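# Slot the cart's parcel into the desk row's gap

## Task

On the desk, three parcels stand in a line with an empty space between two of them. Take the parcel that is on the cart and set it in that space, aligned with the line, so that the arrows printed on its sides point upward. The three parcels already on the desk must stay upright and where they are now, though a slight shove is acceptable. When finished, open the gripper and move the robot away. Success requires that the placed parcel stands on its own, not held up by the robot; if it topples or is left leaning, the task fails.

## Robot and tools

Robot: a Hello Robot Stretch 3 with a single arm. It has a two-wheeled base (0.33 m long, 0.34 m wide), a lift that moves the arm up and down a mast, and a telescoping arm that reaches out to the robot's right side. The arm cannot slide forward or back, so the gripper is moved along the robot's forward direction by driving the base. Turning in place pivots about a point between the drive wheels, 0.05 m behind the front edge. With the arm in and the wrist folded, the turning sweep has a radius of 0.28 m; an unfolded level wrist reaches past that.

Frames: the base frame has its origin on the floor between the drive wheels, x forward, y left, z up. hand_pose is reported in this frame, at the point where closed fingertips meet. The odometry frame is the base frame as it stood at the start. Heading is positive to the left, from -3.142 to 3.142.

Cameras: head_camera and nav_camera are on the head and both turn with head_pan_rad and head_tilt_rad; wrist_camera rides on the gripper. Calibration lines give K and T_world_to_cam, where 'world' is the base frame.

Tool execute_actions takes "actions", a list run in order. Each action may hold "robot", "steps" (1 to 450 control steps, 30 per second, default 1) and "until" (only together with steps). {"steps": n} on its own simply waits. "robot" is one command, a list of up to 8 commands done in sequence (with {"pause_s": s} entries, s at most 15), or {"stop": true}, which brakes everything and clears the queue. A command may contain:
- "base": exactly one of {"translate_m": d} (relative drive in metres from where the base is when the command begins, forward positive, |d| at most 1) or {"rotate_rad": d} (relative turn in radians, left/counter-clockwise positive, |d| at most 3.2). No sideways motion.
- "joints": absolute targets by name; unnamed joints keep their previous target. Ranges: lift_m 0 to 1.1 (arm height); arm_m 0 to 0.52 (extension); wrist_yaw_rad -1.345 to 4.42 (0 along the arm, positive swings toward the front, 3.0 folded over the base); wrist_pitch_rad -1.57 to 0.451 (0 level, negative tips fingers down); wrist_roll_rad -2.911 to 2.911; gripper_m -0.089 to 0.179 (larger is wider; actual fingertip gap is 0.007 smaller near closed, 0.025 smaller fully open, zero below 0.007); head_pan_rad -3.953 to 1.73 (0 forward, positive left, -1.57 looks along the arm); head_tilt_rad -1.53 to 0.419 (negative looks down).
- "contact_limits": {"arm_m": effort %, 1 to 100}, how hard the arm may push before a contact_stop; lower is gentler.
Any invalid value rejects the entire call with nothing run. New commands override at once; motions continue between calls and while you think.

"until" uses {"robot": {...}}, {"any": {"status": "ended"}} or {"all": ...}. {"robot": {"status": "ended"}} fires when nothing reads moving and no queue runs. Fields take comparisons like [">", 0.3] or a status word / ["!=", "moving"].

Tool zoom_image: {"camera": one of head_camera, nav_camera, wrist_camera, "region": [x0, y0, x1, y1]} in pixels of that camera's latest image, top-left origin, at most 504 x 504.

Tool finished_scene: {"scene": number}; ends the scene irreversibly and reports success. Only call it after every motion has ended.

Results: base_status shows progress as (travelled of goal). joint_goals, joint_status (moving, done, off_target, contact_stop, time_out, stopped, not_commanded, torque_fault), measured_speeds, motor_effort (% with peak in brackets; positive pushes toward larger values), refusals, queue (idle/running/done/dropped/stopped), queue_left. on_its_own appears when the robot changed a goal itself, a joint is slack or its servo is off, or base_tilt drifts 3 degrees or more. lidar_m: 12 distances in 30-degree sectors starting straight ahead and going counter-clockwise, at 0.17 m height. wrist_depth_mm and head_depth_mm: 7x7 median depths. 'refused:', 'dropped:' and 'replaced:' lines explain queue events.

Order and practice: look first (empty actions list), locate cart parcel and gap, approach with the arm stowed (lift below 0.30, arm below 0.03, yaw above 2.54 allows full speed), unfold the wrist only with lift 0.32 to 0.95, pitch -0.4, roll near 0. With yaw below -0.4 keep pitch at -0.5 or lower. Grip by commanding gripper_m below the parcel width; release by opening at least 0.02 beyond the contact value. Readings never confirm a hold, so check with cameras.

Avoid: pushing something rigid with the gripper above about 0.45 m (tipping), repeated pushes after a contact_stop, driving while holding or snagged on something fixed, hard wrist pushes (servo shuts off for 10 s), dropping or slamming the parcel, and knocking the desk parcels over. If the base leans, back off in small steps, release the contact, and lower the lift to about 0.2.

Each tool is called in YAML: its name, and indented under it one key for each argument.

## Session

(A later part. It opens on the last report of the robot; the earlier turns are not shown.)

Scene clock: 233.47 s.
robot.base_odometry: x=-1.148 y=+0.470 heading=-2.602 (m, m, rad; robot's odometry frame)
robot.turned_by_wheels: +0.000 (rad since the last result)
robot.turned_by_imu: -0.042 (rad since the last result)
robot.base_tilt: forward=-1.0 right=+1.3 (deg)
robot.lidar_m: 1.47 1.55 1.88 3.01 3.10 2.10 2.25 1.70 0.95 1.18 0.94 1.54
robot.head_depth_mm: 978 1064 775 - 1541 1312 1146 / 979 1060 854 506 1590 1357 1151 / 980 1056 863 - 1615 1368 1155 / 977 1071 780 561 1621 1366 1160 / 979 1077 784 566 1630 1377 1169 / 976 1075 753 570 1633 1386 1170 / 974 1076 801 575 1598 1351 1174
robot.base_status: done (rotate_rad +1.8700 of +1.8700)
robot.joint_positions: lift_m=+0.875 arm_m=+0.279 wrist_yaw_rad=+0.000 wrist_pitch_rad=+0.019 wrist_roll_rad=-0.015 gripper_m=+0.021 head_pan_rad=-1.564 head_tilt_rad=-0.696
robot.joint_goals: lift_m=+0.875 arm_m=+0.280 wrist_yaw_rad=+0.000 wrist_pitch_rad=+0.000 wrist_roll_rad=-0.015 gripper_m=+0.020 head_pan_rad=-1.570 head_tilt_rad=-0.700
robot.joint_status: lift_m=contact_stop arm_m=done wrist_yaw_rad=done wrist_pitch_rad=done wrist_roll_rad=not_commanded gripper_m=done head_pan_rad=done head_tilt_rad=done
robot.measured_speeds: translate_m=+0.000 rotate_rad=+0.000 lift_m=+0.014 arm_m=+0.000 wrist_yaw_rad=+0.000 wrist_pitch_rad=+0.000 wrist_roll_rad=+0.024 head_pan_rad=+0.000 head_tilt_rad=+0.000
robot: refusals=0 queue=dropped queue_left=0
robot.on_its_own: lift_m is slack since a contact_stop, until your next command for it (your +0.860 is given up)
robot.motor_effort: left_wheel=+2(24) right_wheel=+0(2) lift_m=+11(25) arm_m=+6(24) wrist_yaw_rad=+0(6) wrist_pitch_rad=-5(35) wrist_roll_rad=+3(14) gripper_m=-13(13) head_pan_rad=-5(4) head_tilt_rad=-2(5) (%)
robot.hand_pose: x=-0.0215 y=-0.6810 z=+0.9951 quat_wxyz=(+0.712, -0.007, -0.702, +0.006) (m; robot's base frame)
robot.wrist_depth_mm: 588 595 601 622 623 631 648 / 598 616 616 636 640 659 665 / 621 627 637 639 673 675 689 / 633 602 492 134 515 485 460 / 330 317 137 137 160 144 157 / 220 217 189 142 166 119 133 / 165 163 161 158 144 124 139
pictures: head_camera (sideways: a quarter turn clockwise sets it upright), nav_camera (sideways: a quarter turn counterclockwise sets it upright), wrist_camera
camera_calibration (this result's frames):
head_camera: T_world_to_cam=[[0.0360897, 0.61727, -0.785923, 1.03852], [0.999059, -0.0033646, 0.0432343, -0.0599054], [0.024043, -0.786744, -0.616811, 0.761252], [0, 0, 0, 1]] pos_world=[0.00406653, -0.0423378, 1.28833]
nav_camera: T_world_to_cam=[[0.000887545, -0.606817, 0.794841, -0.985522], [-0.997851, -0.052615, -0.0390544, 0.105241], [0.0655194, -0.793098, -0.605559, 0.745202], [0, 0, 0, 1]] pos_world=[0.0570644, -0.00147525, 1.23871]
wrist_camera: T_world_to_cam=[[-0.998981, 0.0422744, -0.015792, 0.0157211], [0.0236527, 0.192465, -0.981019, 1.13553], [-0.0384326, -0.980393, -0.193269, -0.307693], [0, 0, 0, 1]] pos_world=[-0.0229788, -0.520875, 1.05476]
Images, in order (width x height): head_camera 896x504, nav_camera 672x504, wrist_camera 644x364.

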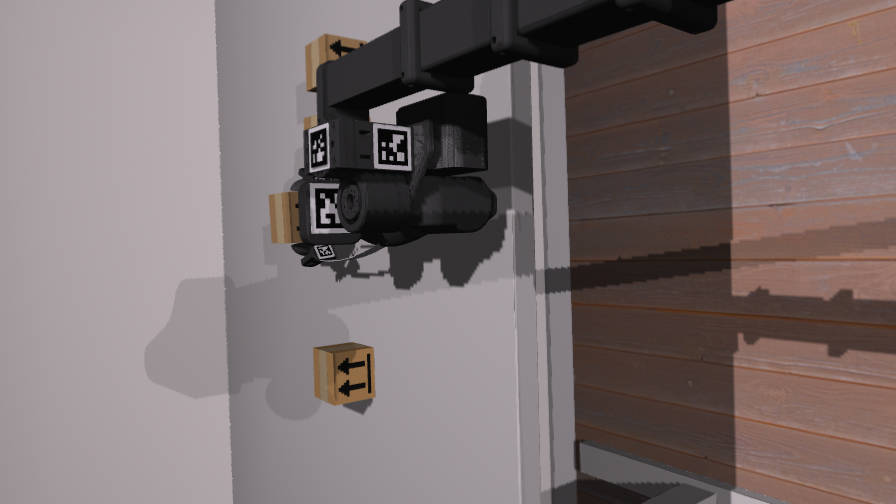

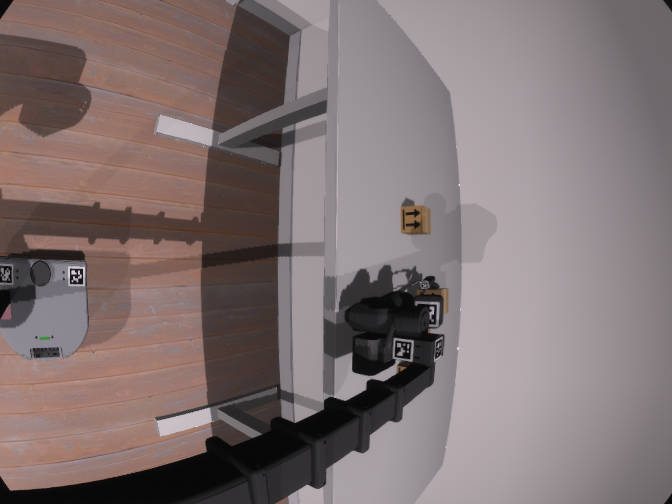

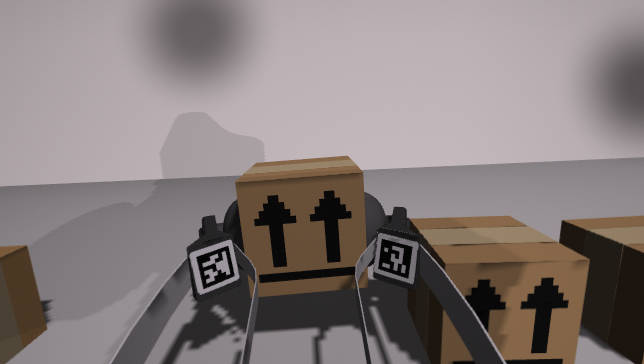

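execute_actions:
  actions:
    - {"robot": {"joints": {"lift_m": 0.91}}, "steps": 120, "until": {"robot": {"status": "ended"}}}

Scene clock: 239.87 s.
robot.base_odometry: x=-1.148 y=+0.470 heading=-2.602 (m, m, rad; robot's odometry frame)
robot.turned_by_wheels: +0.000 (rad since the last result)
robot.turned_by_imu: -0.007 (rad since the last result)
robot.base_tilt: forward=-0.8 right=+1.8 (deg)
robot.lidar_m: 1.47 1.55 1.88 2.96 3.06 2.10 2.25 1.71 0.95 1.18 0.93 1.54
robot.head_depth_mm: 970 1055 827 - 1584 1339 1142 / 972 1053 - 508 1587 1354 1152 / 971 1052 - 510 1600 1356 1158 / 966 1049 741 542 1596 1361 1150 / 963 1046 763 555 1563 1363 1158 / 967 1058 736 559 1568 1369 1162 / 959 1063 779 562 1567 1341 1165
robot.base_status: done (rotate_rad +1.8701 of +1.8700)
robot.joint_positions: lift_m=+0.910 arm_m=+0.280 wrist_yaw_rad=+0.000 wrist_pitch_rad=-0.023 wrist_roll_rad=-0.008 gripper_m=+0.021 head_pan_rad=-1.564 head_tilt_rad=-0.696
robot.joint_goals: lift_m=+0.910 arm_m=+0.280 wrist_yaw_rad=+0.000 wrist_pitch_rad=+0.000 wrist_roll_rad=-0.008 gripper_m=+0.020 head_pan_rad=-1.570 head_tilt_rad=-0.700
robot.joint_status: lift_m=done arm_m=done wrist_yaw_rad=done wrist_pitch_rad=done wrist_roll_rad=not_commanded gripper_m=done head_pan_rad=done head_tilt_rad=done
robot.measured_speeds: translate_m=+0.000 rotate_rad=+0.000 lift_m=+0.000 arm_m=+0.000 wrist_yaw_rad=+0.000 wrist_pitch_rad=+0.000 wrist_roll_rad=+0.000 head_pan_rad=+0.000 head_tilt_rad=+0.000
robot: refusals=0 queue=done queue_left=0
robot.motor_effort: left_wheel=+2(2) right_wheel=-1(2) lift_m=+26(28) arm_m=+1(6) wrist_yaw_rad=+0(0) wrist_pitch_rad=+7(8) wrist_roll_rad=+0(3) gripper_m=-12(12) head_pan_rad=-3(4) head_tilt_rad=-2(2) (%)
robot.hand_pose: x=-0.0215 y=-0.6804 z=+1.0182 quat_wxyz=(+0.710, +0.009, -0.704, -0.009) (m; robot's base frame)
robot.wrist_depth_mm: 565 576 589 590 602 617 635 / 581 606 611 617 638 645 668 / 607 623 630 641 657 668 684 / 565 544 470 134 488 467 453 / 336 327 137 137 325 299 292 / 237 236 208 143 168 129 145 / 183 182 179 177 162 117 133
pictures: head_camera (sideways: a quarter turn clockwise sets it upright), nav_camera (sideways: a quarter turn counterclockwise sets it upright), wrist_camera
camera_calibration (this result's frames):
head_camera: T_world_to_cam=[[0.0360895, 0.61727, -0.785923, 1.03852], [0.999059, -0.00336435, 0.0432344, -0.0599054], [0.0240431, -0.786744, -0.616811, 0.761251], [0, 0, 0, 1]] pos_world=[0.00406654, -0.0423378, 1.28833]
nav_camera: T_world_to_cam=[[0.000887688, -0.606816, 0.794842, -0.985522], [-0.997851, -0.0526153, -0.0390544, 0.105241], [0.0655196, -0.793099, -0.605559, 0.745202], [0, 0, 0, 1]] pos_world=[0.0570644, -0.00147526, 1.23871]
wrist_camera: T_world_to_cam=[[-0.998861, 0.0430847, -0.0204874, 0.0213899], [0.0300273, 0.234057, -0.971759, 1.17713], [-0.0370727, -0.971268, -0.235084, -0.253799], [0, 0, 0, 1]] pos_world=[-0.0233896, -0.522944, 1.08466]
Images, in order (width x height): head_camera 896x504, nav_camera 672x504, wrist_camera 644x364.

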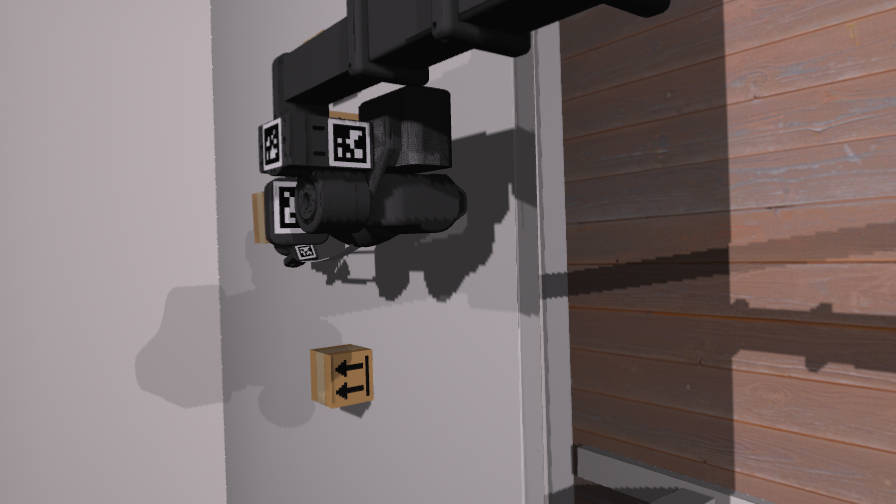

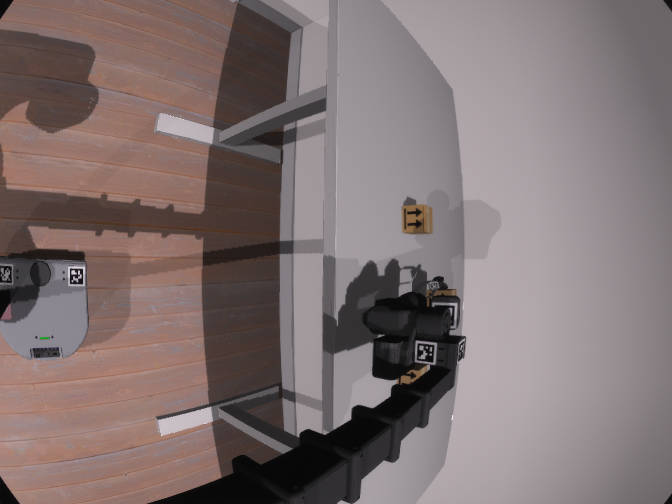

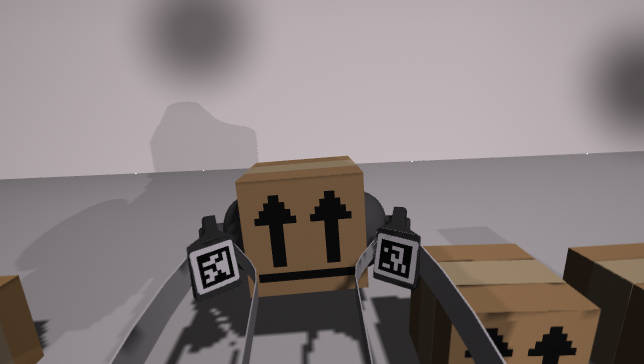

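execute_actions:
  actions:
    - {"robot": [{"base": {"rotate_rad": 0.05}}, {"joints": {"lift_m": 0.888}}, {"joints": {"wrist_pitch_rad": -0.2}}], "steps": 300, "until": {"robot": {"status": "ended"}}}

Scene clock: 249.53 s.
robot.base_odometry: x=-1.148 y=+0.470 heading=-2.552 (m, m, rad; robot's odometry frame)
robot.turned_by_wheels: +0.050 (rad since the last result)
robot.turned_by_imu: +0.048 (rad since the last result)
robot.base_tilt: forward=-0.8 right=+1.8 (deg)
robot.lidar_m: 1.48 1.57 1.88 2.96 3.07 2.10 2.25 1.63 0.95 1.18 0.93 1.52
robot.head_depth_mm: 959 1040 782 - 1550 1330 1143 / 963 1046 835 507 1592 1354 1148 / 963 1050 869 - 1612 1361 1150 / 969 1050 782 543 1607 1359 1156 / 969 1058 726 556 1615 1370 1156 / 976 1063 772 560 1614 1373 1163 / 982 1079 780 564 1618 1312 1169
robot.base_status: done (rotate_rad +0.0499 of +0.0500)
robot.joint_positions: lift_m=+0.889 arm_m=+0.280 wrist_yaw_rad=+0.000 wrist_pitch_rad=-0.085 wrist_roll_rad=-0.008 gripper_m=+0.021 head_pan_rad=-1.564 head_tilt_rad=-0.696
robot.joint_goals: lift_m=+0.888 arm_m=+0.280 wrist_yaw_rad=+0.000 wrist_pitch_rad=-0.200 wrist_roll_rad=-0.008 gripper_m=+0.020 head_pan_rad=-1.570 head_tilt_rad=-0.700
robot.joint_status: lift_m=done arm_m=done wrist_yaw_rad=done wrist_pitch_rad=off_target wrist_roll_rad=not_commanded gripper_m=done head_pan_rad=done head_tilt_rad=done
robot.measured_speeds: translate_m=+0.000 rotate_rad=+0.000 lift_m=+0.000 arm_m=+0.000 wrist_yaw_rad=+0.000 wrist_pitch_rad=+0.000 wrist_roll_rad=+0.000 head_pan_rad=+0.000 head_tilt_rad=+0.000
robot: refusals=0 queue=dropped queue_left=0
robot.on_its_own: wrist_pitch_rad is at rest, and its effort (-32) is outside its rest range (-20 to +32)
robot.motor_effort: left_wheel=-3(5) right_wheel=+2(5) lift_m=+10(26) arm_m=-1(2) wrist_yaw_rad=+0(0) wrist_pitch_rad=-32(34) wrist_roll_rad=+0(0) gripper_m=-12(12) head_pan_rad=-3(4) head_tilt_rad=-2(3) (%)
robot.hand_pose: x=-0.0215 y=-0.6783 z=+0.9815 quat_wxyz=(+0.710, +0.030, -0.703, -0.030) (m; robot's base frame)
robot.wrist_depth_mm: 573 581 579 588 587 594 599 / 602 601 603 617 624 621 626 / 624 637 627 631 637 639 599 / 384 372 328 134 340 329 319 / 152 240 136 137 240 135 109 / 146 178 160 142 162 135 109 / 137 141 139 137 136 125 116
pictures: head_camera (sideways: a quarter turn clockwise sets it upright), nav_camera (sideways: a quarter turn counterclockwise sets it upright), wrist_camera
camera_calibration (this result's frames):
head_camera: T_world_to_cam=[[0.0360895, 0.61727, -0.785923, 1.03852], [0.999059, -0.00336423, 0.0432344, -0.0599054], [0.0240432, -0.786744, -0.616811, 0.761251], [0, 0, 0, 1]] pos_world=[0.00406655, -0.0423378, 1.28833]
nav_camera: T_world_to_cam=[[0.00088776, -0.606816, 0.794842, -0.985522], [-0.997851, -0.0526154, -0.0390544, 0.105241], [0.0655197, -0.793099, -0.605559, 0.745202], [0, 0, 0, 1]] pos_world=[0.0570644, -0.00147525, 1.23871]
wrist_camera: T_world_to_cam=[[-0.998858, 0.0443519, -0.0177851, 0.0187328], [0.0300531, 0.293708, -0.955423, 1.16536], [-0.0371512, -0.954866, -0.294705, -0.190748], [0, 0, 0, 1]] pos_world=[-0.0233979, -0.525245, 1.05753]
Images, in order (width x height): head_camera 896x504, nav_camera 672x504, wrist_camera 644x364.

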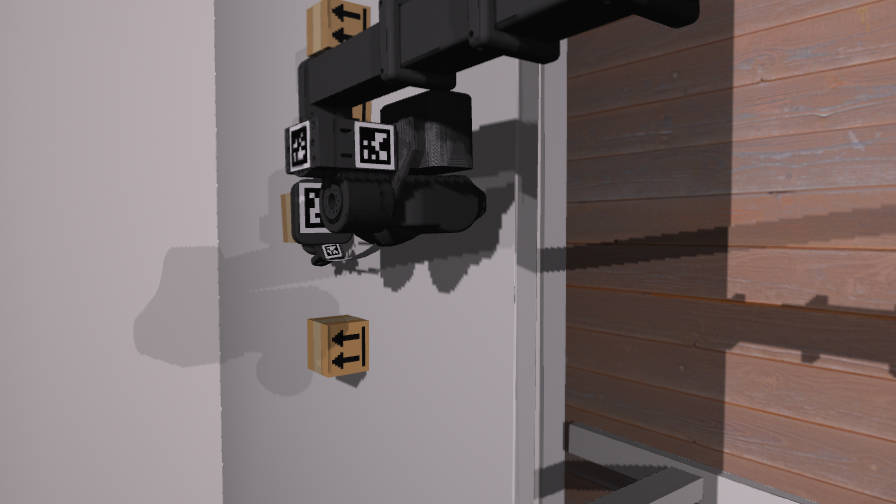

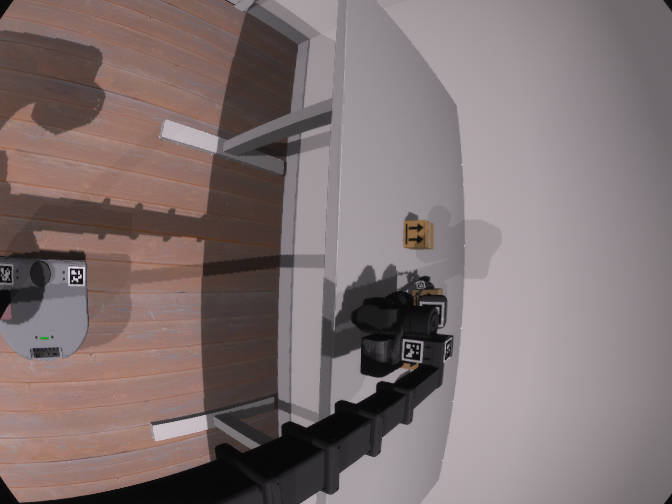

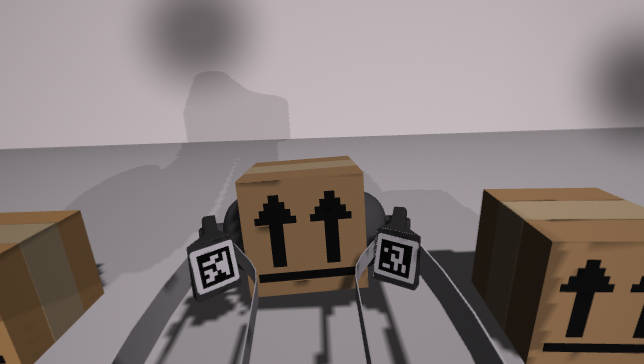

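execute_actions:
  actions:
    - {"robot": {"joints": {"lift_m": 0.935, "wrist_pitch_rad": -0.45}}, "steps": 200, "until": {"robot": {"status": "ended"}}}

Scene clock: 258.47 s.
robot.base_odometry: x=-1.148 y=+0.470 heading=-2.552 (m, m, rad; robot's odometry frame)
robot.turned_by_wheels: +0.000 (rad since the last result)
robot.turned_by_imu: -0.001 (rad since the last result)
robot.base_tilt: forward=-0.8 right=+1.8 (deg)
robot.lidar_m: 1.47 1.57 1.88 2.97 3.09 2.11 2.25 1.63 0.95 1.18 0.93 1.52
robot.head_depth_mm: 958 1041 - 525 1539 1341 1142 / 959 1057 - 526 1589 1350 1148 / 964 1049 - 528 1606 1345 1155 / 968 1046 762 551 1599 1355 1157 / 972 1054 725 556 1613 1371 1159 / 977 1060 773 559 1622 1376 1161 / 980 1073 778 563 1620 1312 1168
robot.base_status: done (rotate_rad +0.0499 of +0.0500)
robot.joint_positions: lift_m=+0.935 arm_m=+0.280 wrist_yaw_rad=+0.000 wrist_pitch_rad=-0.324 wrist_roll_rad=-0.009 gripper_m=+0.021 head_pan_rad=-1.564 head_tilt_rad=-0.696
robot.joint_goals: lift_m=+0.935 arm_m=+0.280 wrist_yaw_rad=+0.000 wrist_pitch_rad=-0.450 wrist_roll_rad=-0.009 gripper_m=+0.020 head_pan_rad=-1.570 head_tilt_rad=-0.700
robot.joint_status: lift_m=done arm_m=done wrist_yaw_rad=done wrist_pitch_rad=off_target wrist_roll_rad=not_commanded gripper_m=done head_pan_rad=done head_tilt_rad=done
robot.measured_speeds: translate_m=+0.000 rotate_rad=+0.000 lift_m=+0.000 arm_m=+0.000 wrist_yaw_rad=+0.000 wrist_pitch_rad=+0.000 wrist_roll_rad=+0.000 head_pan_rad=+0.000 head_tilt_rad=+0.000
robot: refusals=0 queue=dropped queue_left=0
robot.on_its_own: wrist_pitch_rad is at rest, and its effort (-36) is outside its rest range (-20 to +32)
robot.motor_effort: left_wheel=-1(2) right_wheel=+0(2) lift_m=+21(21) arm_m=-6(6) wrist_yaw_rad=+0(0) wrist_pitch_rad=-36(67) wrist_roll_rad=+0(0) gripper_m=-13(13) head_pan_rad=-4(4) head_tilt_rad=-3(3) (%)
robot.hand_pose: x=-0.0214 y=-0.6607 z=+0.9692 quat_wxyz=(+0.701, +0.115, -0.695, -0.114) (m; robot's base frame)
robot.wrist_depth_mm: 568 570 568 579 580 584 592 / 555 541 537 524 507 502 495 / 343 339 335 330 327 324 318 / 162 248 226 129 239 145 136 / 149 187 135 135 193 132 117 / 146 160 149 147 152 136 128 / 137 135 135 134 133 132 132
pictures: head_camera (sideways: a quarter turn clockwise sets it upright), nav_camera (sideways: a quarter turn counterclockwise sets it upright), wrist_camera
camera_calibration (this result's frames):
head_camera: T_world_to_cam=[[0.0360895, 0.61727, -0.785923, 1.03852], [0.999059, -0.00336423, 0.0432344, -0.0599054], [0.0240432, -0.786744, -0.616811, 0.761251], [0, 0, 0, 1]] pos_world=[0.00406655, -0.0423378, 1.28833]
nav_camera: T_world_to_cam=[[0.00088776, -0.606816, 0.794842, -0.985522], [-0.997851, -0.0526154, -0.0390544, 0.105241], [0.0655197, -0.793099, -0.605559, 0.745202], [0, 0, 0, 1]] pos_world=[0.0570644, -0.00147525, 1.23871]
wrist_camera: T_world_to_cam=[[-0.998885, 0.0467738, -0.00633261, 0.0083207], [0.0293857, 0.511264, -0.858921, 1.19868], [-0.0369374, -0.85815, -0.512069, 0.0970279], [0, 0, 0, 1]] pos_world=[-0.0233286, -0.529965, 1.07931]
Images, in order (width x height): head_camera 896x504, nav_camera 672x504, wrist_camera 644x364.

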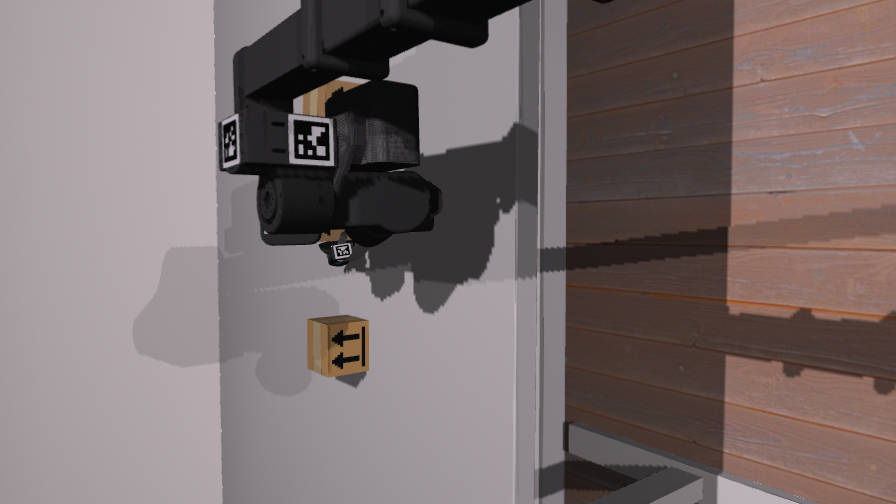

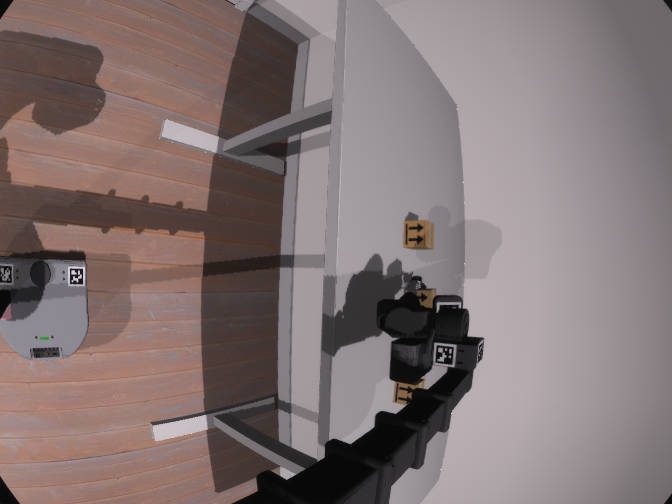

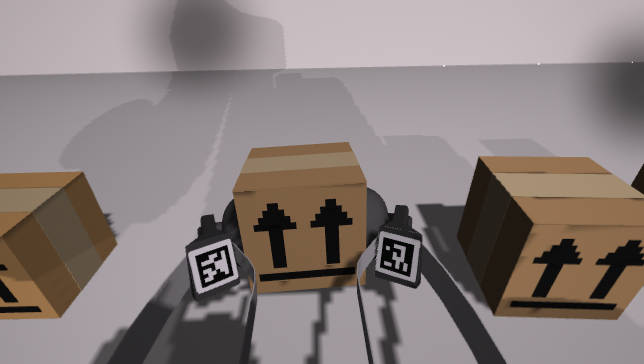

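execute_actions:
  actions:
    - {"robot": [{"joints": {"wrist_pitch_rad": -0.32}}, {"joints": {"gripper_m": 0.11}}], "steps": 120, "until": {"robot": {"status": "ended"}}}

Scene clock: 264.20 s.
robot.base_odometry: x=-1.148 y=+0.470 heading=-2.552 (m, m, rad; robot's odometry frame)
robot.turned_by_wheels: +0.000 (rad since the last result)
robot.turned_by_imu: -0.001 (rad since the last result)
robot.base_tilt: forward=-0.8 right=+1.8 (deg)
robot.lidar_m: 1.48 1.57 1.88 2.97 3.08 2.10 2.25 1.62 0.95 1.18 0.93 1.52
robot.head_depth_mm: 956 1041 - 524 1578 1340 1141 / 960 1055 - 526 1592 1348 1147 / 967 1049 - 528 1595 1351 1147 / 969 1052 802 552 1604 1357 1158 / 974 1052 725 555 1609 1362 1159 / 975 1057 771 559 1614 1370 1163 / 980 1074 780 563 1625 1310 1162
robot.base_status: done (rotate_rad +0.0499 of +0.0500)
robot.joint_positions: lift_m=+0.935 arm_m=+0.280 wrist_yaw_rad=+0.000 wrist_pitch_rad=-0.311 wrist_roll_rad=-0.009 gripper_m=+0.110 head_pan_rad=-1.564 head_tilt_rad=-0.696
robot.joint_goals: lift_m=+0.935 arm_m=+0.280 wrist_yaw_rad=+0.000 wrist_pitch_rad=-0.320 wrist_roll_rad=-0.009 gripper_m=+0.110 head_pan_rad=-1.570 head_tilt_rad=-0.700
robot.joint_status: lift_m=done arm_m=done wrist_yaw_rad=done wrist_pitch_rad=done wrist_roll_rad=not_commanded gripper_m=done head_pan_rad=done head_tilt_rad=done
robot.measured_speeds: translate_m=+0.000 rotate_rad=+0.000 lift_m=+0.000 arm_m=+0.000 wrist_yaw_rad=+0.000 wrist_pitch_rad=+0.000 wrist_roll_rad=+0.000 head_pan_rad=+0.000 head_tilt_rad=+0.000
robot: refusals=0 queue=done queue_left=0
robot.motor_effort: left_wheel=-2(2) right_wheel=+1(2) lift_m=+21(21) arm_m=-3(5) wrist_yaw_rad=+1(2) wrist_pitch_rad=-2(38) wrist_roll_rad=+0(0) gripper_m=+2(82) head_pan_rad=-4(3) head_tilt_rad=-3(2) (%)
robot.hand_pose: x=-0.0214 y=-0.6618 z=+0.9723 quat_wxyz=(+0.702, +0.110, -0.695, -0.109) (m; robot's base frame)
robot.wrist_depth_mm: 563 568 578 575 585 592 590 / 578 564 549 536 520 518 510 / 352 346 339 336 332 327 324 / 162 249 234 142 243 147 138 / 148 195 138 133 196 132 117 / 147 161 152 148 152 132 128 / 141 136 135 135 134 133 132
pictures: head_camera (sideways: a quarter turn clockwise sets it upright), nav_camera (sideways: a quarter turn counterclockwise sets it upright), wrist_camera
camera_calibration (this result's frames):
head_camera: T_world_to_cam=[[0.0360896, 0.61727, -0.785923, 1.03852], [0.999059, -0.00336446, 0.0432344, -0.0599054], [0.0240431, -0.786744, -0.616811, 0.761251], [0, 0, 0, 1]] pos_world=[0.00406654, -0.0423378, 1.28833]
nav_camera: T_world_to_cam=[[0.000887615, -0.606816, 0.794842, -0.985522], [-0.997851, -0.0526152, -0.0390544, 0.105241], [0.0655195, -0.793099, -0.605559, 0.745202], [0, 0, 0, 1]] pos_world=[0.0570644, -0.00147526, 1.23871]
wrist_camera: T_world_to_cam=[[-0.998885, 0.0467006, -0.00695687, 0.00895072], [0.029412, 0.500176, -0.865424, 1.20085], [-0.0369362, -0.864663, -0.500992, 0.0825251], [0, 0, 0, 1]] pos_world=[-0.0233305, -0.529698, 1.08065]
Images, in order (width x height): head_camera 896x504, nav_camera 672x504, wrist_camera 644x364.

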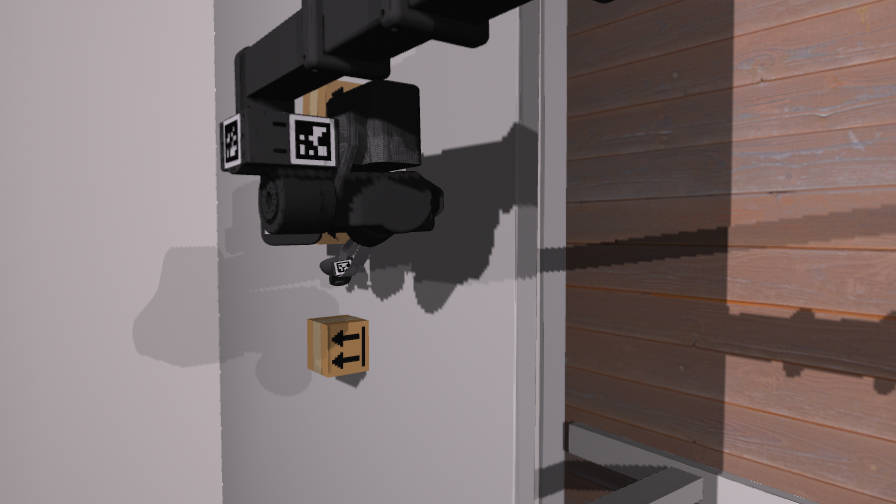

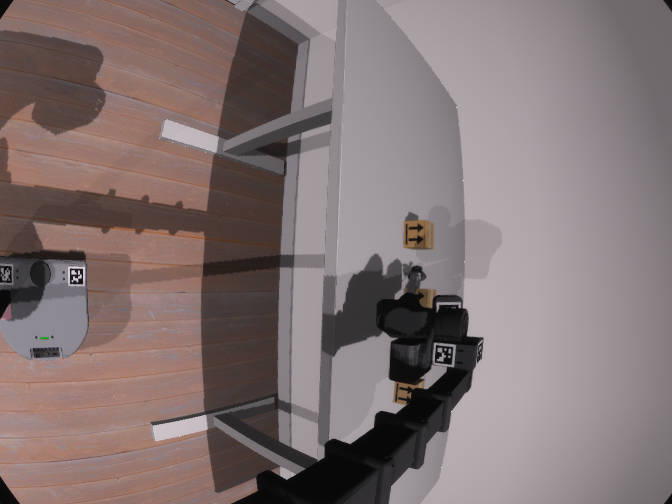

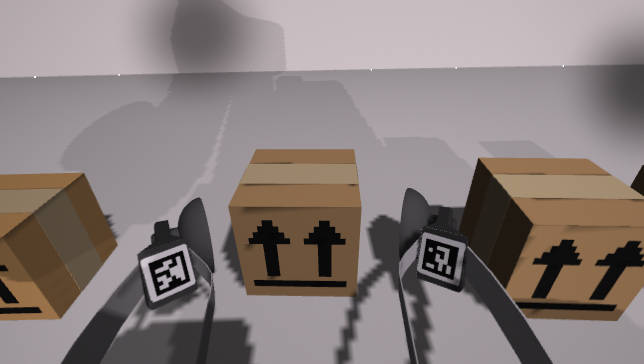

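The parcel is sitting upright in the gap. I'll lift the gripper away and retract the arm.

execute_actions:
  actions:
    - {"robot": [{"joints": {"lift_m": 1.02}}, {"joints": {"arm_m": 0.0, "wrist_pitch_rad": -0.4}}], "steps": 300, "until": {"robot": {"status": "ended"}}}

Scene clock: 271.80 s.
robot.base_odometry: x=-1.148 y=+0.470 heading=-2.552 (m, m, rad; robot's odometry frame)
robot.turned_by_wheels: +0.000 (rad since the last result)
robot.turned_by_imu: -0.001 (rad since the last result)
robot.base_tilt: forward=-0.8 right=+1.8 (deg)
robot.lidar_m: 1.48 1.57 1.88 2.97 3.08 2.10 2.25 1.62 0.96 1.18 0.93 1.52
robot.head_depth_mm: 955 1034 783 - - - 1118 / 959 1045 790 - - - 1098 / 964 1049 795 - - - 1124 / 965 1050 758 553 1567 1355 1156 / 973 1054 724 577 1614 1366 1158 / 974 1060 773 559 1620 1367 1163 / 979 1077 779 563 1620 1316 1165
robot.base_status: done (rotate_rad +0.0499 of +0.0500)
robot.joint_positions: lift_m=+1.020 arm_m=+0.002 wrist_yaw_rad=+0.000 wrist_pitch_rad=-0.415 wrist_roll_rad=-0.009 gripper_m=+0.110 head_pan_rad=-1.564 head_tilt_rad=-0.696
robot.joint_goals: lift_m=+1.020 arm_m=+0.000 wrist_yaw_rad=+0.000 wrist_pitch_rad=-0.400 wrist_roll_rad=-0.009 gripper_m=+0.110 head_pan_rad=-1.570 head_tilt_rad=-0.700
robot.joint_status: lift_m=done arm_m=done wrist_yaw_rad=done wrist_pitch_rad=done wrist_roll_rad=not_commanded gripper_m=done head_pan_rad=done head_tilt_rad=done
robot.measured_speeds: translate_m=+0.000 rotate_rad=+0.000 lift_m=+0.000 arm_m=+0.000 wrist_yaw_rad=+0.000 wrist_pitch_rad=+0.000 wrist_roll_rad=+0.000 head_pan_rad=+0.000 head_tilt_rad=+0.000
robot: refusals=0 queue=done queue_left=0
robot.motor_effort: left_wheel=-2(2) right_wheel=+1(1) lift_m=+26(27) arm_m=-4(5) wrist_yaw_rad=+0(0) wrist_pitch_rad=+5(4) wrist_roll_rad=+0(0) gripper_m=+1(2) head_pan_rad=-4(3) head_tilt_rad=-2(3) (%)
robot.hand_pose: x=-0.0214 y=-0.3715 z=+1.0329 quat_wxyz=(+0.695, +0.147, -0.689, -0.145) (m; robot's base frame)
robot.wrist_depth_mm: 792 812 815 819 819 819 823 / 601 596 585 575 584 570 572 / 426 427 402 410 398 418 417 / 335 332 332 330 330 328 324 / 273 278 273 271 268 269 269 / 240 248 240 243 245 243 243 / - - - - - - -
pictures: head_camera (sideways: a quarter turn clockwise sets it upright), nav_camera (sideways: a quarter turn counterclockwise sets it upright), wrist_camera
camera_calibration (this result's frames):
head_camera: T_world_to_cam=[[0.0360894, 0.61727, -0.785923, 1.03852], [0.999059, -0.00336411, 0.0432344, -0.0599054], [0.0240433, -0.786744, -0.616811, 0.761251], [0, 0, 0, 1]] pos_world=[0.00406655, -0.0423378, 1.28833]
nav_camera: T_world_to_cam=[[0.000887832, -0.606816, 0.794842, -0.985522], [-0.997851, -0.0526155, -0.0390544, 0.105241], [0.0655198, -0.793099, -0.605559, 0.745202], [0, 0, 0, 1]] pos_world=[0.0570644, -0.00147524, 1.23871]
wrist_camera: T_world_to_cam=[[-0.998878, 0.0473157, -0.00201399, -0.00910205], [0.0294539, 0.587373, -0.80878, 1.08201], [-0.0370851, -0.807932, -0.588107, 0.474998], [0, 0, 0, 1]] pos_world=[-0.0233458, -0.251345, 1.15444]
Images, in order (width x height): head_camera 896x504, nav_camera 672x504, wrist_camera 644x364.

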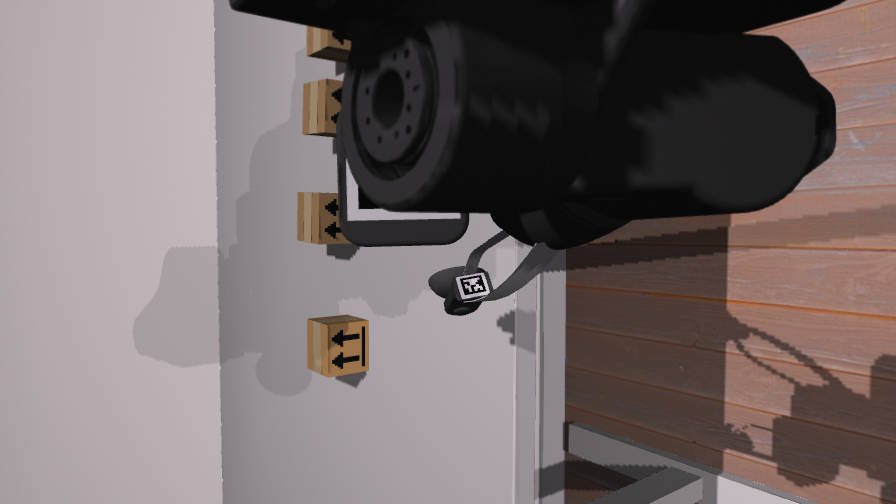

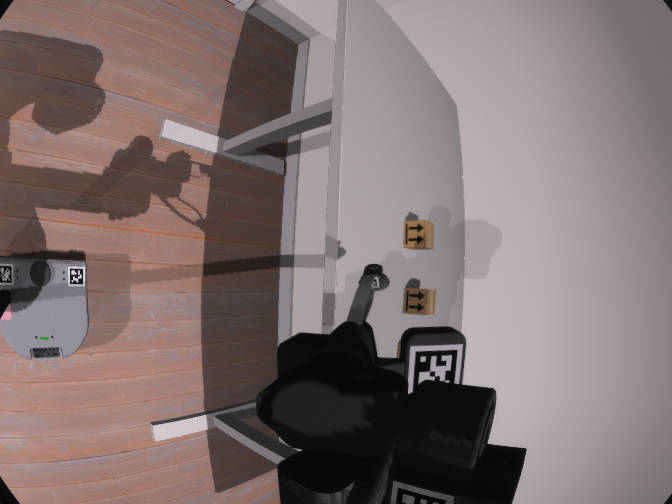

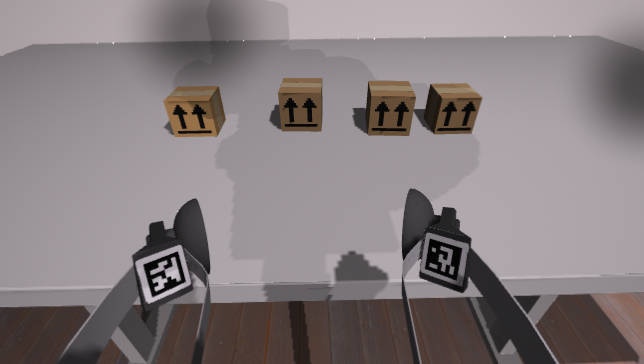

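All four parcels stand in a row with their arrows pointing up, so I'll end scene 1.

finished_scene:
  scene: 1

The scene is finished: the task was done.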